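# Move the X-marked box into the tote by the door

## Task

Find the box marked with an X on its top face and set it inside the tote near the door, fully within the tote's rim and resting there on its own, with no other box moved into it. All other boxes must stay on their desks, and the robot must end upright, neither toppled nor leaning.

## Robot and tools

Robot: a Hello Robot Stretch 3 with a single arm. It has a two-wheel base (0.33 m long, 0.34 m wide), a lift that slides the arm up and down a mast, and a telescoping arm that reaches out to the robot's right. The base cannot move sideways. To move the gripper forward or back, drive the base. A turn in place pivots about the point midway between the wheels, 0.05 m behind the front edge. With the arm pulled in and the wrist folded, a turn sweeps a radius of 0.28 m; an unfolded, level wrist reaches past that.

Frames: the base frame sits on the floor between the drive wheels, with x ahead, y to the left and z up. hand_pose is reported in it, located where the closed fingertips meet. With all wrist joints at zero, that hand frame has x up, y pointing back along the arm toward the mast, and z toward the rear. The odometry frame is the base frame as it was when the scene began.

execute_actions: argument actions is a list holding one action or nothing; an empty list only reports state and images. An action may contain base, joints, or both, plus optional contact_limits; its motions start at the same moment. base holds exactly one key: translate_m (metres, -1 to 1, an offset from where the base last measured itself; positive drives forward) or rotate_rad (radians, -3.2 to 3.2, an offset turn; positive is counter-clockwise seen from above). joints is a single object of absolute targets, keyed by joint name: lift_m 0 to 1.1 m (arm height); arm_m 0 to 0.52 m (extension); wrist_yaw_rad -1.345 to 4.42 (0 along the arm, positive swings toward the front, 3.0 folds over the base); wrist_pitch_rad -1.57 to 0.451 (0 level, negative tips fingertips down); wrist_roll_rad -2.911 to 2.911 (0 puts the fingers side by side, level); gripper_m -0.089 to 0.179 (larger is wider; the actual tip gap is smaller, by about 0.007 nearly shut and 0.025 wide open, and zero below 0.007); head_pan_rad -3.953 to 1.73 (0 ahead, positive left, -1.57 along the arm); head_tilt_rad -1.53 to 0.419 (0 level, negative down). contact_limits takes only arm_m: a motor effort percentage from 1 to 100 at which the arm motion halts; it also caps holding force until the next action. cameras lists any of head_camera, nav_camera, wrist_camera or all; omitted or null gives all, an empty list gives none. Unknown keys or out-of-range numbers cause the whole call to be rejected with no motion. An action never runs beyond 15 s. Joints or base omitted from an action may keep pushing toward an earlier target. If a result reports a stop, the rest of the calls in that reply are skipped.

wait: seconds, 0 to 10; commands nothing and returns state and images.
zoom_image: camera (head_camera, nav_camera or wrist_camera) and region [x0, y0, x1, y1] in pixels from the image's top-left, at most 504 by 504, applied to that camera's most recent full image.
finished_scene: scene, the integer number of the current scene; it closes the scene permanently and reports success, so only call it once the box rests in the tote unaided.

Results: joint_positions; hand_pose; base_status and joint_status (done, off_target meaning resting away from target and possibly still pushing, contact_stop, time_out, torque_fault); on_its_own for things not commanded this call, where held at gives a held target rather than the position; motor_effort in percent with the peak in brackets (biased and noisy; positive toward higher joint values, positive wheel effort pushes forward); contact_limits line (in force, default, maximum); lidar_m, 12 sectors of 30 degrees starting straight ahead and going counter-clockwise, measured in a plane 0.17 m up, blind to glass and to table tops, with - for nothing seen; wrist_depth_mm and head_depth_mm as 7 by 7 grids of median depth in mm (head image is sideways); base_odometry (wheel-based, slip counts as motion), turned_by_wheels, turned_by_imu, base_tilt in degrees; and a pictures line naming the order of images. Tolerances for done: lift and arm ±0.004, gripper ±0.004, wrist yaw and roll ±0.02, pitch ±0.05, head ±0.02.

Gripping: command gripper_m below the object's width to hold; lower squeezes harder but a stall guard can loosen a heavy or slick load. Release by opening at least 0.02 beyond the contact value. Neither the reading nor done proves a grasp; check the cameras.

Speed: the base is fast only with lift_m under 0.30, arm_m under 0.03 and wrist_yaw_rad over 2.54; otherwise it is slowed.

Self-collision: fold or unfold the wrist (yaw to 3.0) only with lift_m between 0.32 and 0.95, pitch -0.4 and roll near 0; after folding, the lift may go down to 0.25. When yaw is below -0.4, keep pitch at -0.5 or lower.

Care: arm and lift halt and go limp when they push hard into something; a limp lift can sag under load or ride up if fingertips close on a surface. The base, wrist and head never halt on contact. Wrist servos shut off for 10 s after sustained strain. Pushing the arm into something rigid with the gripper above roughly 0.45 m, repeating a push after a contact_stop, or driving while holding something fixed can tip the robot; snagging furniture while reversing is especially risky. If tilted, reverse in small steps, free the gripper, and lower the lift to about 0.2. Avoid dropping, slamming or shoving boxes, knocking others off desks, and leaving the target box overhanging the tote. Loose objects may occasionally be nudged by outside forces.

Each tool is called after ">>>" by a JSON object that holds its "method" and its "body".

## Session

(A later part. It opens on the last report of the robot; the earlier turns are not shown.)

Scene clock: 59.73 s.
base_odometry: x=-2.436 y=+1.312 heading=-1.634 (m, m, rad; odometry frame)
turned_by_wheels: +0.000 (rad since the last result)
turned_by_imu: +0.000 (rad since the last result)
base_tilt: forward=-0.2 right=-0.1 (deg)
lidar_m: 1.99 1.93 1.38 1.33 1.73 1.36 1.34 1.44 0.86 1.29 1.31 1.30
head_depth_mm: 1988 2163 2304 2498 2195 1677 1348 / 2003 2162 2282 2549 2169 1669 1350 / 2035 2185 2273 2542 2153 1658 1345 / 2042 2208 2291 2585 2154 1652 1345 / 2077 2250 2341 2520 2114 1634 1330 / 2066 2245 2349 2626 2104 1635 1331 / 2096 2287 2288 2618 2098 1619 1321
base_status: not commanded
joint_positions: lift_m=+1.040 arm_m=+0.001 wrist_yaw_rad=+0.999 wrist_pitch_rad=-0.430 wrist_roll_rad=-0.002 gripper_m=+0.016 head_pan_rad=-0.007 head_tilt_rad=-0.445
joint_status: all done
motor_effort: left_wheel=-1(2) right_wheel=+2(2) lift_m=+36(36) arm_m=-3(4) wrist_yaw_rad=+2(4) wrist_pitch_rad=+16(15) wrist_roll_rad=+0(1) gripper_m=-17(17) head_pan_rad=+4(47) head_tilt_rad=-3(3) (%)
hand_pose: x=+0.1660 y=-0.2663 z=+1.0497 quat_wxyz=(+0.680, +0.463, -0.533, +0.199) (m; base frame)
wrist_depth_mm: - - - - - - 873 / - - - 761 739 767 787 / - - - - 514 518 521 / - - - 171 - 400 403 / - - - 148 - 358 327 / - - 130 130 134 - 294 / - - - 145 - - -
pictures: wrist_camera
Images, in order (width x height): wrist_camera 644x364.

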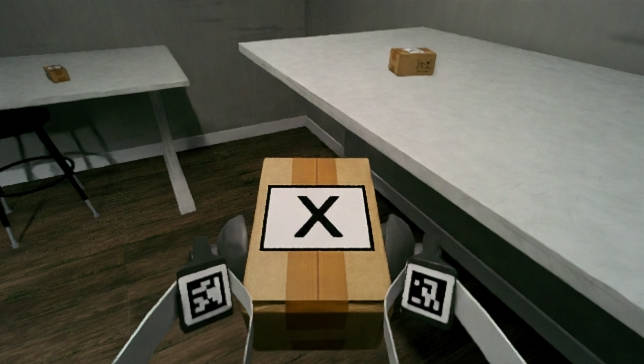

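>>> {"method": "execute_actions", "body": {"actions": [{"base":{"rotate_rad":2.155},"joints":{"lift_m":0.65}}], "cameras": []}}

>>> {"method": "execute_actions", "body": {"actions": [{"base":{"translate_m":0.37},"joints":{"lift_m":0.29,"wrist_yaw_rad":2.65}}], "cameras": []}}

>>> {"method": "execute_actions", "body": {"actions": [{"base":{"translate_m":1.0}}], "cameras": []}}

>>> {"method": "execute_actions", "body": {"actions": [{"base":{"rotate_rad":-0.63},"joints":{"head_tilt_rad":-0.6}}], "cameras": ["head_camera"]}}

Scene clock: 64.40 s.
base_odometry: x=-2.436 y=+1.312 heading=+0.521 (m, m, rad; odometry frame)
turned_by_wheels: +2.155 (rad since the last result)
turned_by_imu: +2.106 (rad since the last result)
base_tilt: forward=-0.2 right=+0.0 (deg)
lidar_m: 1.67 1.35 1.34 1.46 0.86 1.29 1.31 2.01 1.88 1.93 1.38 1.33
head_depth_mm: 2926 3167 3432 2781 1599 1573 1365 / 2394 2704 3051 3118 2164 1654 1353 / 2096 2297 2543 2735 2153 1659 1348 / 1828 1987 2177 2418 2135 1649 1346 / 1620 1758 1900 2053 2092 1650 1340 / 1469 1574 1681 1821 1918 1634 1332 / 1342 1414 1505 1619 1717 1618 1328
base_status: done
joint_positions: lift_m=+0.650 arm_m=+0.001 wrist_yaw_rad=+0.999 wrist_pitch_rad=-0.429 wrist_roll_rad=-0.002 gripper_m=+0.016 head_pan_rad=-0.007 head_tilt_rad=-0.445
joint_status: all done
motor_effort: left_wheel=-2(6) right_wheel=+2(3) lift_m=+22(33) arm_m=-3(3) wrist_yaw_rad=+2(2) wrist_pitch_rad=+17(17) wrist_roll_rad=+0(1) gripper_m=-18(18) head_pan_rad=+5(5) head_tilt_rad=-4(4) (%)
hand_pose: x=+0.1660 y=-0.2663 z=+0.6605 quat_wxyz=(+0.680, +0.463, -0.533, +0.199) (m; base frame)
wrist_depth_mm: - - - - - - - / - - - - - - - / - - - - - - - / - - - 173 - - - / - - - 148 - - - / 938 911 130 130 135 942 947 / 816 798 773 145 797 813 832
pictures: none
No camera images: the call's "cameras" was empty. Leave "cameras" out to get every camera's image.

Scene clock: 69.37 s.
base_odometry: x=-2.115 y=+1.496 heading=+0.521 (m, m, rad; odometry frame)
turned_by_wheels: +0.000 (rad since the last result)
turned_by_imu: +0.001 (rad since the last result)
base_tilt: forward=-0.1 right=+0.0 (deg)
lidar_m: 1.39 1.12 1.11 1.21 1.59 1.13 1.66 2.26 2.03 1.24 1.24 1.00
head_depth_mm: 2387 2714 3049 3197 2181 1680 1315 / 1975 2207 2517 2773 2198 1667 1353 / 1738 1902 2130 2336 2158 1662 1345 / 1517 1640 1804 1971 2059 1639 1343 / 1349 1450 1557 1713 1855 1635 1334 / 1207 1289 1391 1498 1625 1635 1321 / 1105 1161 1244 1325 1434 1511 1329
base_status: done
joint_positions: lift_m=+0.290 arm_m=+0.000 wrist_yaw_rad=+2.647 wrist_pitch_rad=-0.429 wrist_roll_rad=-0.002 gripper_m=+0.016 head_pan_rad=-0.007 head_tilt_rad=-0.445
joint_status: all done
motor_effort: left_wheel=-2(6) right_wheel=+2(6) lift_m=+22(22) arm_m=-3(3) wrist_yaw_rad=+3(8) wrist_pitch_rad=+16(16) wrist_roll_rad=+0(0) gripper_m=-18(18) head_pan_rad=+5(4) head_tilt_rad=-3(3) (%)
hand_pose: x=+0.0846 y=+0.0508 z=+0.3005 quat_wxyz=(+0.315, +0.706, -0.022, +0.634) (m; base frame)
wrist_depth_mm: - - - - - 969 917 / - - - - - - - / 950 943 947 963 981 966 - / 728 724 742 172 750 765 770 / 600 605 591 149 609 617 612 / 512 509 130 130 134 522 522 / - 450 143 145 432 443 448
pictures: none
No camera images: the call's "cameras" was empty. Leave "cameras" out to get every camera's image.

Scene clock: 74.47 s.
base_odometry: x=-1.247 y=+1.994 heading=+0.521 (m, m, rad; odometry frame)
turned_by_wheels: +0.000 (rad since the last result)
turned_by_imu: +0.003 (rad since the last result)
base_tilt: forward=-0.2 right=+0.0 (deg)
lidar_m: 0.62 0.50 0.49 0.54 0.84 2.00 2.58 2.96 0.56 0.52 0.79 1.25
head_depth_mm: 1004 1128 1331 1598 1938 1678 1367 / 861 962 1087 1256 1442 1569 1355 / 738 810 899 1015 1155 1346 1344 / 648 700 767 849 944 1074 1217 / 575 619 669 728 804 886 992 / 518 552 594 640 693 761 834 / 471 499 533 570 612 661 723
base_status: done
joint_positions: lift_m=+0.290 arm_m=+0.000 wrist_yaw_rad=+2.647 wrist_pitch_rad=-0.429 wrist_roll_rad=-0.002 gripper_m=+0.016 head_pan_rad=-0.007 head_tilt_rad=-0.445
joint_status: not commanded
motor_effort: left_wheel=-3(6) right_wheel=+2(7) lift_m=+22(21) arm_m=-3(3) wrist_yaw_rad=+3(3) wrist_pitch_rad=+16(16) wrist_roll_rad=+0(0) gripper_m=-18(19) head_pan_rad=+4(4) head_tilt_rad=-3(3) (%)
hand_pose: x=+0.0845 y=+0.0508 z=+0.3005 quat_wxyz=(+0.315, +0.706, -0.022, +0.634) (m; base frame)
wrist_depth_mm: 545 517 493 477 460 441 422 / 603 567 538 512 491 472 455 / 663 631 592 571 540 522 495 / 698 684 649 172 587 566 538 / 601 594 588 148 607 597 572 / 510 503 130 130 134 522 518 / - 451 143 145 433 445 445
pictures: none
No camera images: the call's "cameras" was empty. Leave "cameras" out to get every camera's image.

Scene clock: 75.97 s.
base_odometry: x=-1.247 y=+1.994 heading=-0.109 (m, m, rad; odometry frame)
turned_by_wheels: -0.630 (rad since the last result)
turned_by_imu: -0.614 (rad since the last result)
base_tilt: forward=-0.2 right=+0.0 (deg)
lidar_m: 1.55 0.67 0.51 0.49 0.52 0.74 2.03 2.00 3.09 1.37 0.52 0.71
head_depth_mm: 1997 2200 2449 2390 1821 1473 1237 / 1993 2215 2456 2376 1805 1460 1236 / 2007 2211 2462 2344 1823 1461 1230 / 2022 2227 2506 2319 1799 1467 1225 / 2023 2215 2472 2320 1775 1441 1215 / 1686 1785 1867 1922 1719 1443 1223 / 1224 1259 1274 1369 1424 1365 1215
base_status: done
joint_positions: lift_m=+0.290 arm_m=+0.000 wrist_yaw_rad=+2.647 wrist_pitch_rad=-0.429 wrist_roll_rad=-0.002 gripper_m=+0.016 head_pan_rad=-0.007 head_tilt_rad=-0.593
joint_status: all done
motor_effort: left_wheel=+2(9) right_wheel=-1(5) lift_m=+22(22) arm_m=-3(3) wrist_yaw_rad=+4(3) wrist_pitch_rad=+16(16) wrist_roll_rad=+0(0) gripper_m=-18(18) head_pan_rad=+4(4) head_tilt_rad=-5(24) (%)
hand_pose: x=+0.0845 y=+0.0508 z=+0.3005 quat_wxyz=(+0.315, +0.706, -0.022, +0.634) (m; base frame)
wrist_depth_mm: 402 445 490 555 632 742 867 / 427 469 529 596 696 818 972 / 453 503 578 661 769 908 - / 484 550 603 172 741 750 750 / 514 571 591 148 619 616 618 / 508 502 130 130 134 514 523 / - 452 144 145 431 451 445
pictures: head_camera (sideways: a quarter turn clockwise sets it upright)
Images, in order (width x height): head_camera 896x504.

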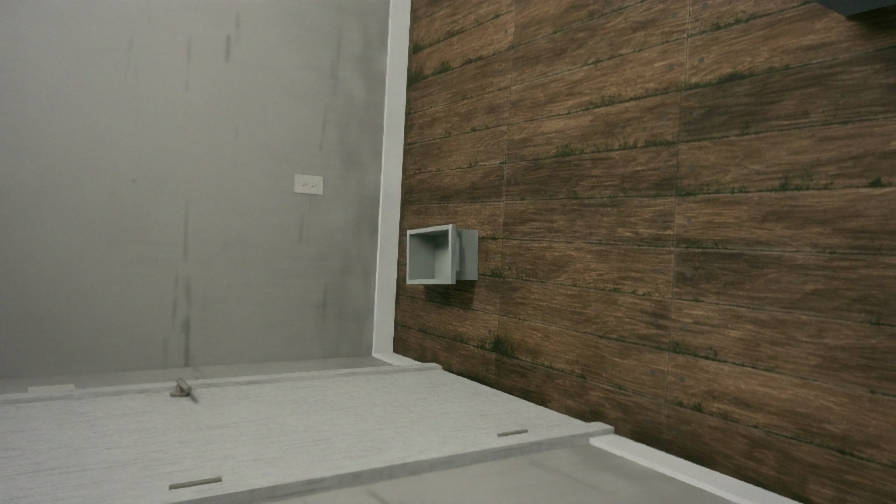

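>>> {"method": "execute_actions", "body": {"actions": [{"base":{"translate_m":1.0}}], "cameras": []}}

>>> {"method": "execute_actions", "body": {"actions": [{"base":{"translate_m":0.35}}], "cameras": []}}

>>> {"method": "execute_actions", "body": {"actions": [{"base":{"rotate_rad":1.58},"joints":{"head_pan_rad":-1.5,"head_tilt_rad":-1.1}}], "cameras": []}}

>>> {"method": "execute_actions", "body": {"actions": [{"joints":{"lift_m":0.33,"wrist_yaw_rad":0,"arm_m":0.27,"wrist_pitch_rad":-0.8}}], "cameras": ["head_camera","wrist_camera"]}}

Scene clock: 81.30 s.
base_odometry: x=-0.253 y=+1.885 heading=-0.109 (m, m, rad; odometry frame)
turned_by_wheels: +0.000 (rad since the last result)
turned_by_imu: +0.003 (rad since the last result)
base_tilt: forward=-0.2 right=+0.0 (deg)
lidar_m: 1.42 0.57 0.45 0.44 0.47 0.66 2.19 0.70 0.61 1.55 1.92 1.46
head_depth_mm: 1156 1282 1423 1611 1768 1473 1244 / 1165 1283 1432 1620 1759 1473 1235 / 1162 1284 1433 1626 1749 1426 1233 / 1172 1292 1443 1635 1769 1456 1233 / 1180 1294 1447 1656 1782 1422 1225 / 1186 1302 1456 1630 1678 1425 1212 / 1125 1158 1124 1174 1206 1252 1184
base_status: done
joint_positions: lift_m=+0.290 arm_m=+0.000 wrist_yaw_rad=+2.647 wrist_pitch_rad=-0.429 wrist_roll_rad=-0.002 gripper_m=+0.016 head_pan_rad=-0.007 head_tilt_rad=-0.593
joint_status: not commanded
motor_effort: left_wheel=+2(9) right_wheel=-1(4) lift_m=+22(21) arm_m=-3(3) wrist_yaw_rad=+4(3) wrist_pitch_rad=+16(16) wrist_roll_rad=+0(0) gripper_m=-19(17) head_pan_rad=+4(5) head_tilt_rad=-4(5) (%)
hand_pose: x=+0.0845 y=+0.0508 z=+0.3005 quat_wxyz=(+0.315, +0.706, -0.022, +0.634) (m; base frame)
wrist_depth_mm: 368 397 443 472 542 651 758 / 389 423 475 506 610 737 870 / 413 457 515 569 675 804 960 / 444 493 558 172 728 759 769 / 475 528 547 148 619 617 608 / 500 509 130 130 134 519 514 / - 453 144 145 436 444 447
pictures: none
No camera images: the call's "cameras" was empty. Leave "cameras" out to get every camera's image.

Scene clock: 84.20 s.
base_odometry: x=+0.095 y=+1.846 heading=-0.109 (m, m, rad; odometry frame)
turned_by_wheels: +0.000 (rad since the last result)
turned_by_imu: +0.001 (rad since the last result)
base_tilt: forward=-0.1 right=+0.0 (deg)
lidar_m: 1.07 0.54 0.41 0.40 0.41 0.64 2.11 0.85 1.00 2.89 1.45 1.10
head_depth_mm: 868 959 1060 1199 1373 1473 1246 / 872 959 1067 1204 1384 1473 1232 / 873 960 1075 1216 1396 1465 1217 / 877 966 1081 1227 1412 1460 1217 / 880 971 1086 1226 1421 1452 1216 / 883 971 1090 1234 1436 1445 1221 / 886 981 1073 1171 1203 1229 1157
base_status: done
joint_positions: lift_m=+0.290 arm_m=+0.000 wrist_yaw_rad=+2.647 wrist_pitch_rad=-0.429 wrist_roll_rad=-0.002 gripper_m=+0.016 head_pan_rad=-0.007 head_tilt_rad=-0.594
joint_status: not commanded
motor_effort: left_wheel=+2(8) right_wheel=-1(4) lift_m=+21(21) arm_m=-3(3) wrist_yaw_rad=+3(3) wrist_pitch_rad=+16(16) wrist_roll_rad=+1(1) gripper_m=-18(18) head_pan_rad=+3(4) head_tilt_rad=-4(4) (%)
hand_pose: x=+0.0845 y=+0.0508 z=+0.3005 quat_wxyz=(+0.315, +0.706, -0.022, +0.634) (m; base frame)
wrist_depth_mm: 338 368 405 456 520 608 752 / 355 392 438 501 574 674 838 / 374 422 478 549 648 772 871 / 401 455 509 172 705 761 754 / 437 492 522 148 614 609 601 / 475 496 129 130 134 513 436 / - 454 144 145 436 450 437
pictures: none
No camera images: the call's "cameras" was empty. Leave "cameras" out to get every camera's image.

Scene clock: 86.37 s.
base_odometry: x=+0.095 y=+1.846 heading=+1.471 (m, m, rad; odometry frame)
turned_by_wheels: +1.580 (rad since the last result)
turned_by_imu: +1.539 (rad since the last result)
base_tilt: forward=-0.2 right=-0.1 (deg)
lidar_m: 0.40 0.41 0.63 2.00 0.86 0.99 2.90 1.46 1.10 1.08 0.55 0.41
head_depth_mm: 998 1186 1482 1467 1323 1203 1107 / 1008 1214 1522 1454 1307 1200 1115 / 1021 1238 1532 1429 1302 - - / 1044 1260 1531 1425 1292 - - / 1055 1278 1543 1442 1297 1184 1082 / 1069 1232 1420 1395 1294 1175 1091 / 903 921 976 1050 1133 1146 1080
base_status: done
joint_positions: lift_m=+0.290 arm_m=+0.001 wrist_yaw_rad=+2.647 wrist_pitch_rad=-0.429 wrist_roll_rad=-0.002 gripper_m=+0.016 head_pan_rad=-1.493 head_tilt_rad=-1.087
joint_status: all done
motor_effort: left_wheel=-2(8) right_wheel=+2(9) lift_m=+22(21) arm_m=-3(3) wrist_yaw_rad=+3(3) wrist_pitch_rad=+16(16) wrist_roll_rad=+0(1) gripper_m=-18(18) head_pan_rad=-4(42) head_tilt_rad=-9(49) (%)
hand_pose: x=+0.0845 y=+0.0508 z=+0.3005 quat_wxyz=(+0.315, +0.706, -0.022, +0.634) (m; base frame)
wrist_depth_mm: - - - 797 520 396 291 / - - - 854 557 412 302 / 917 940 962 870 583 429 313 / 735 734 750 172 600 420 325 / 597 602 598 148 563 431 343 / 512 509 130 131 134 449 354 / - 449 144 145 431 436 368
pictures: none
No camera images: the call's "cameras" was empty. Leave "cameras" out to get every camera's image.

Scene clock: 89.57 s.
base_odometry: x=+0.095 y=+1.846 heading=+1.471 (m, m, rad; odometry frame)
turned_by_wheels: +0.000 (rad since the last result)
turned_by_imu: +0.000 (rad since the last result)
base_tilt: forward=-0.1 right=+0.0 (deg)
lidar_m: 0.40 0.41 0.63 2.00 0.86 0.99 2.89 1.46 1.10 1.08 0.55 0.41
head_depth_mm: 998 1194 1483 1467 1318 1199 1108 / 1007 1217 1520 1460 1309 1194 1112 / 1026 1233 1536 1479 1288 - - / 1045 1259 1532 1431 1288 1215 - / 1053 1286 1557 1439 1299 1184 1085 / 1071 1229 1420 1391 1297 1179 1086 / 902 915 976 1049 1142 1150 1084
base_status: not commanded
joint_positions: lift_m=+0.330 arm_m=+0.270 wrist_yaw_rad=+0.003 wrist_pitch_rad=-0.813 wrist_roll_rad=-0.002 gripper_m=+0.016 head_pan_rad=-1.493 head_tilt_rad=-1.087
joint_status: all done
motor_effort: left_wheel=-2(2) right_wheel=+2(2) lift_m=+36(38) arm_m=+4(3) wrist_yaw_rad=-4(7) wrist_pitch_rad=+7(16) wrist_roll_rad=+0(0) gripper_m=-18(17) head_pan_rad=-3(3) head_tilt_rad=-9(9) (%)
hand_pose: x=-0.0211 y=-0.5732 z=+0.2656 quat_wxyz=(+0.651, +0.281, -0.648, -0.279) (m; base frame)
wrist_depth_mm: 498 580 585 589 582 578 575 / 495 612 628 622 626 624 628 / 492 550 560 562 580 576 576 / 480 491 489 173 448 519 528 / 441 448 390 148 381 460 467 / 406 414 130 130 134 421 426 / 378 377 278 145 321 391 392
pictures: head_camera (sideways: a quarter turn clockwise sets it upright), wrist_camera
Images, in order (width x height): head_camera 896x504, wrist_camera 644x364.

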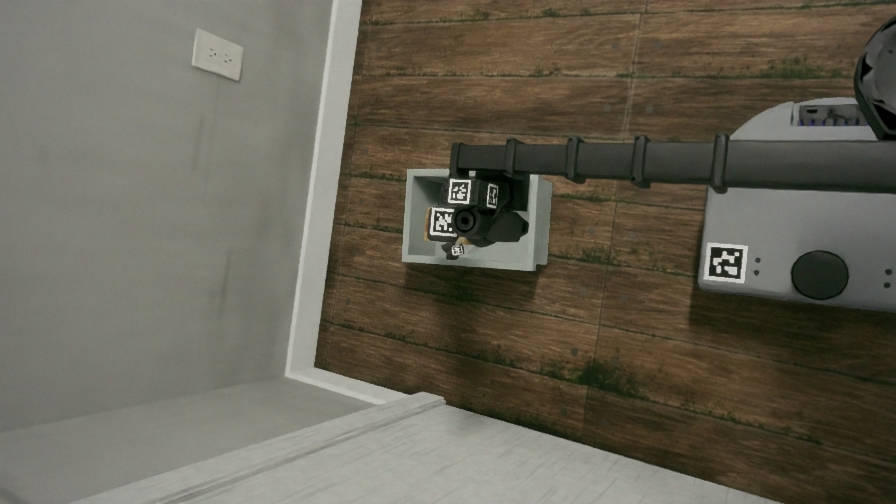

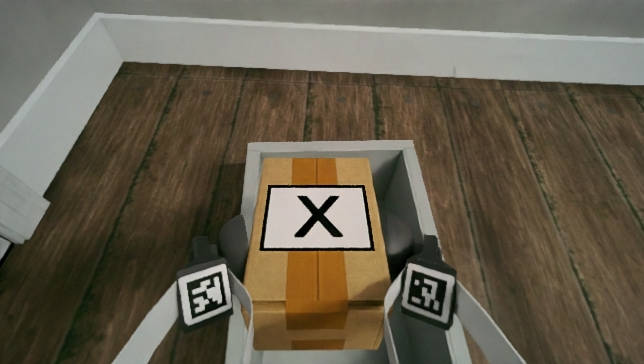

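>>> {"method": "execute_actions", "body": {"actions": [{"base":{"translate_m":-0.015},"joints":{"arm_m":0.38,"lift_m":0.26}}], "cameras": []}}

>>> {"method": "execute_actions", "body": {"actions": [{"joints":{"lift_m":0.112}}], "cameras": ["wrist_camera","head_camera"]}}

>>> {"method": "execute_actions", "body": {"actions": [{"joints":{"gripper_m":0.095}}], "cameras": []}}

>>> {"method": "execute_actions", "body": {"actions": [{"joints":{"lift_m":0.24}}], "cameras": ["wrist_camera"]}}

Scene clock: 91.80 s.
base_odometry: x=+0.093 y=+1.832 heading=+1.471 (m, m, rad; odometry frame)
turned_by_wheels: +0.000 (rad since the last result)
turned_by_imu: +0.000 (rad since the last result)
base_tilt: forward=-0.2 right=+0.0 (deg)
lidar_m: 0.42 0.43 0.65 2.06 0.86 0.98 2.87 1.46 1.10 0.68 0.57 0.43
head_depth_mm: 995 1192 1488 1462 1308 1200 1106 / 1008 1215 1513 1458 1316 1192 1106 / 1018 1237 1543 1432 1292 1221 - / 1041 1258 1536 1397 1288 1215 - / 1053 1275 1540 1437 1300 1184 1085 / 1065 1263 1467 1385 1287 1178 1087 / 939 976 1018 1086 1176 1163 1084
base_status: done
joint_positions: lift_m=+0.260 arm_m=+0.380 wrist_yaw_rad=+0.002 wrist_pitch_rad=-0.814 wrist_roll_rad=-0.002 gripper_m=+0.016 head_pan_rad=-1.493 head_tilt_rad=-1.087
joint_status: all done
motor_effort: left_wheel=-3(7) right_wheel=+2(2) lift_m=+22(35) arm_m=+4(6) wrist_yaw_rad=-3(4) wrist_pitch_rad=+8(8) wrist_roll_rad=+1(0) gripper_m=-18(18) head_pan_rad=-4(4) head_tilt_rad=-9(10) (%)
hand_pose: x=-0.0212 y=-0.6829 z=+0.1962 quat_wxyz=(+0.650, +0.281, -0.648, -0.279) (m; base frame)
wrist_depth_mm: 468 471 465 467 463 462 459 / 488 515 512 521 514 520 515 / 456 459 462 471 477 480 483 / 410 411 414 172 426 429 432 / 373 373 246 147 263 388 388 / 342 343 129 130 134 355 356 / 314 315 225 146 269 324 329
pictures: none
No camera images: the call's "cameras" was empty. Leave "cameras" out to get every camera's image.

Scene clock: 93.97 s.
base_odometry: x=+0.093 y=+1.832 heading=+1.471 (m, m, rad; odometry frame)
turned_by_wheels: +0.000 (rad since the last result)
turned_by_imu: +0.000 (rad since the last result)
base_tilt: forward=-0.1 right=+0.0 (deg)
lidar_m: 0.42 0.43 0.66 2.07 0.86 0.98 2.88 1.46 1.10 1.08 0.57 0.43
head_depth_mm: 992 1190 1491 1466 1312 1191 1097 / 1008 1211 1522 1457 1312 1199 1114 / 1025 1233 1537 1429 1307 1214 - / 1039 1257 1532 1406 1287 1212 - / 1058 1278 1546 1430 1299 1179 1088 / 1074 1255 1465 1384 1287 1186 1087 / 938 978 1011 1090 1180 1159 1078
base_status: not commanded
joint_positions: lift_m=+0.112 arm_m=+0.380 wrist_yaw_rad=+0.002 wrist_pitch_rad=-0.814 wrist_roll_rad=-0.002 gripper_m=+0.016 head_pan_rad=-1.493 head_tilt_rad=-1.087
joint_status: all done
motor_effort: left_wheel=-2(2) right_wheel=+2(2) lift_m=+22(21) arm_m=+4(4) wrist_yaw_rad=-3(3) wrist_pitch_rad=+8(7) wrist_roll_rad=+0(0) gripper_m=-17(18) head_pan_rad=-4(4) head_tilt_rad=-9(9) (%)
hand_pose: x=-0.0212 y=-0.6829 z=+0.0482 quat_wxyz=(+0.650, +0.281, -0.648, -0.279) (m; base frame)
wrist_depth_mm: 342 146 148 151 153 155 368 / 291 144 164 165 168 156 313 / 111 142 194 197 202 157 119 / 102 141 228 171 233 158 109 / 104 141 202 148 218 159 109 / 104 130 130 130 134 160 110 / 104 129 176 145 181 151 110
pictures: head_camera (sideways: a quarter turn clockwise sets it upright), wrist_camera
Images, in order (width x height): head_camera 896x504, wrist_camera 644x364.

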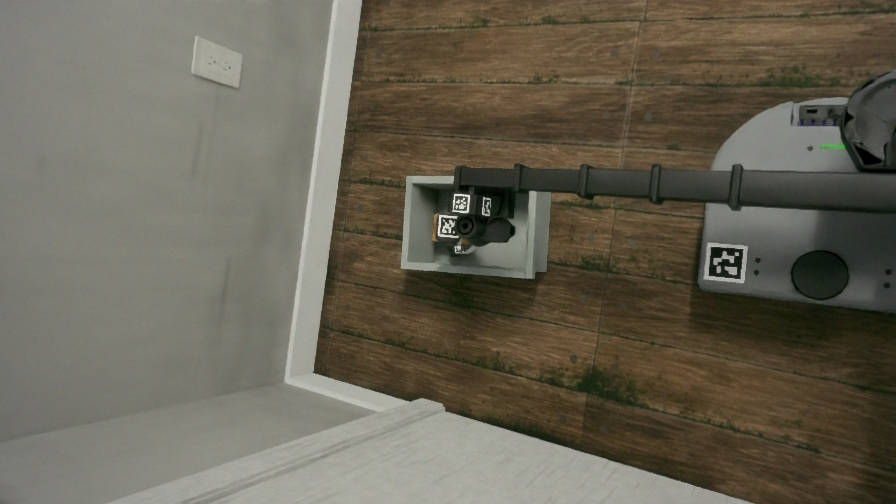

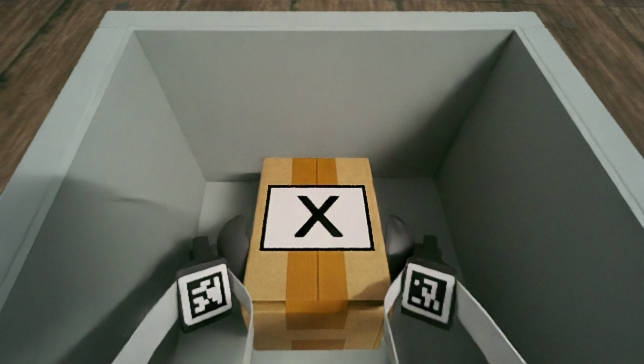

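Scene clock: 95.27 s.
base_odometry: x=+0.093 y=+1.832 heading=+1.471 (m, m, rad; odometry frame)
turned_by_wheels: +0.000 (rad since the last result)
turned_by_imu: +0.000 (rad since the last result)
base_tilt: forward=-0.2 right=+0.0 (deg)
lidar_m: 0.42 0.43 0.65 2.07 0.86 0.98 2.88 1.46 1.10 1.08 0.57 0.43
head_depth_mm: 995 1192 1482 1459 1317 1202 1104 / 1011 1207 1521 1466 1312 1192 1113 / 1023 1234 1534 1433 1301 1219 - / 1037 1257 1540 1401 1283 1221 - / 1057 1284 1547 1434 1297 1181 1086 / 1073 1264 1469 1393 1287 1171 1089 / 944 976 1012 1087 1175 1162 1083
base_status: not commanded
joint_positions: lift_m=+0.112 arm_m=+0.380 wrist_yaw_rad=+0.002 wrist_pitch_rad=-0.814 wrist_roll_rad=-0.002 gripper_m=+0.095 head_pan_rad=-1.493 head_tilt_rad=-1.087
joint_status: all done
motor_effort: left_wheel=-2(2) right_wheel=+2(2) lift_m=+22(22) arm_m=+4(4) wrist_yaw_rad=-3(3) wrist_pitch_rad=+8(8) wrist_roll_rad=+0(1) gripper_m=+0(79) head_pan_rad=-3(3) head_tilt_rad=-10(9) (%)
hand_pose: x=-0.0212 y=-0.6829 z=+0.0481 quat_wxyz=(+0.650, +0.281, -0.648, -0.279) (m; base frame)
wrist_depth_mm: 343 147 148 151 153 155 367 / 291 144 163 165 169 156 312 / 112 142 194 198 201 157 119 / 102 141 230 181 235 158 108 / 104 141 210 163 219 159 109 / 104 121 190 150 196 150 110 / 103 149 179 141 182 173 110
pictures: none
No camera images: the call's "cameras" was empty. Leave "cameras" out to get every camera's image.

Scene clock: 97.27 s.
base_odometry: x=+0.093 y=+1.832 heading=+1.471 (m, m, rad; odometry frame)
turned_by_wheels: +0.000 (rad since the last result)
turned_by_imu: +0.000 (rad since the last result)
base_tilt: forward=-0.1 right=+0.0 (deg)
lidar_m: 0.42 0.43 0.65 2.06 0.86 0.98 2.87 1.46 1.10 1.07 0.57 0.43
head_depth_mm: 997 1190 1493 1457 1317 1196 1108 / 1009 1214 1525 1449 1309 1196 1112 / 1033 1240 1542 1458 1290 1214 - / 1038 1263 1547 1394 1287 1217 - / 1066 1280 1548 1437 1304 1174 1089 / 1072 1250 1463 1390 1291 1182 1079 / 937 981 1013 1092 1182 1160 1079
base_status: not commanded
joint_positions: lift_m=+0.240 arm_m=+0.380 wrist_yaw_rad=+0.002 wrist_pitch_rad=-0.814 wrist_roll_rad=-0.002 gripper_m=+0.095 head_pan_rad=-1.493 head_tilt_rad=-1.087
joint_status: all done
motor_effort: left_wheel=-2(2) right_wheel=+2(2) lift_m=+35(36) arm_m=+4(4) wrist_yaw_rad=-3(3) wrist_pitch_rad=+8(8) wrist_roll_rad=+0(0) gripper_m=+0(0) head_pan_rad=-2(3) head_tilt_rad=-9(9) (%)
hand_pose: x=-0.0212 y=-0.6829 z=+0.1755 quat_wxyz=(+0.650, +0.281, -0.648, -0.279) (m; base frame)
wrist_depth_mm: 461 469 467 455 452 455 445 / 473 484 500 497 500 498 503 / 434 435 439 444 445 451 455 / 382 388 264 259 263 403 406 / 350 354 296 304 307 368 367 / 323 320 318 277 326 333 337 / 295 289 289 255 291 203 309
pictures: wrist_camera
Images, in order (width x height): wrist_camera 644x364.

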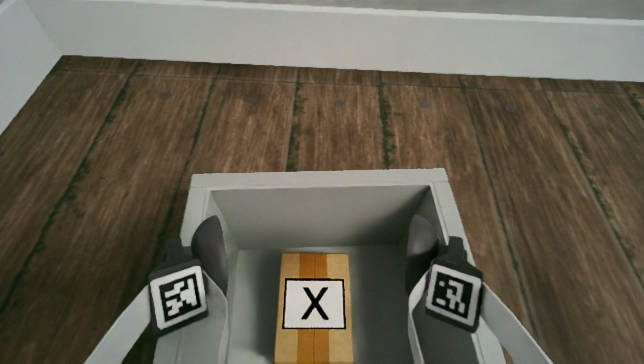

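>>> {"method": "finished_scene", "body": {"scene": 2}}

The scene is finished: the task was done.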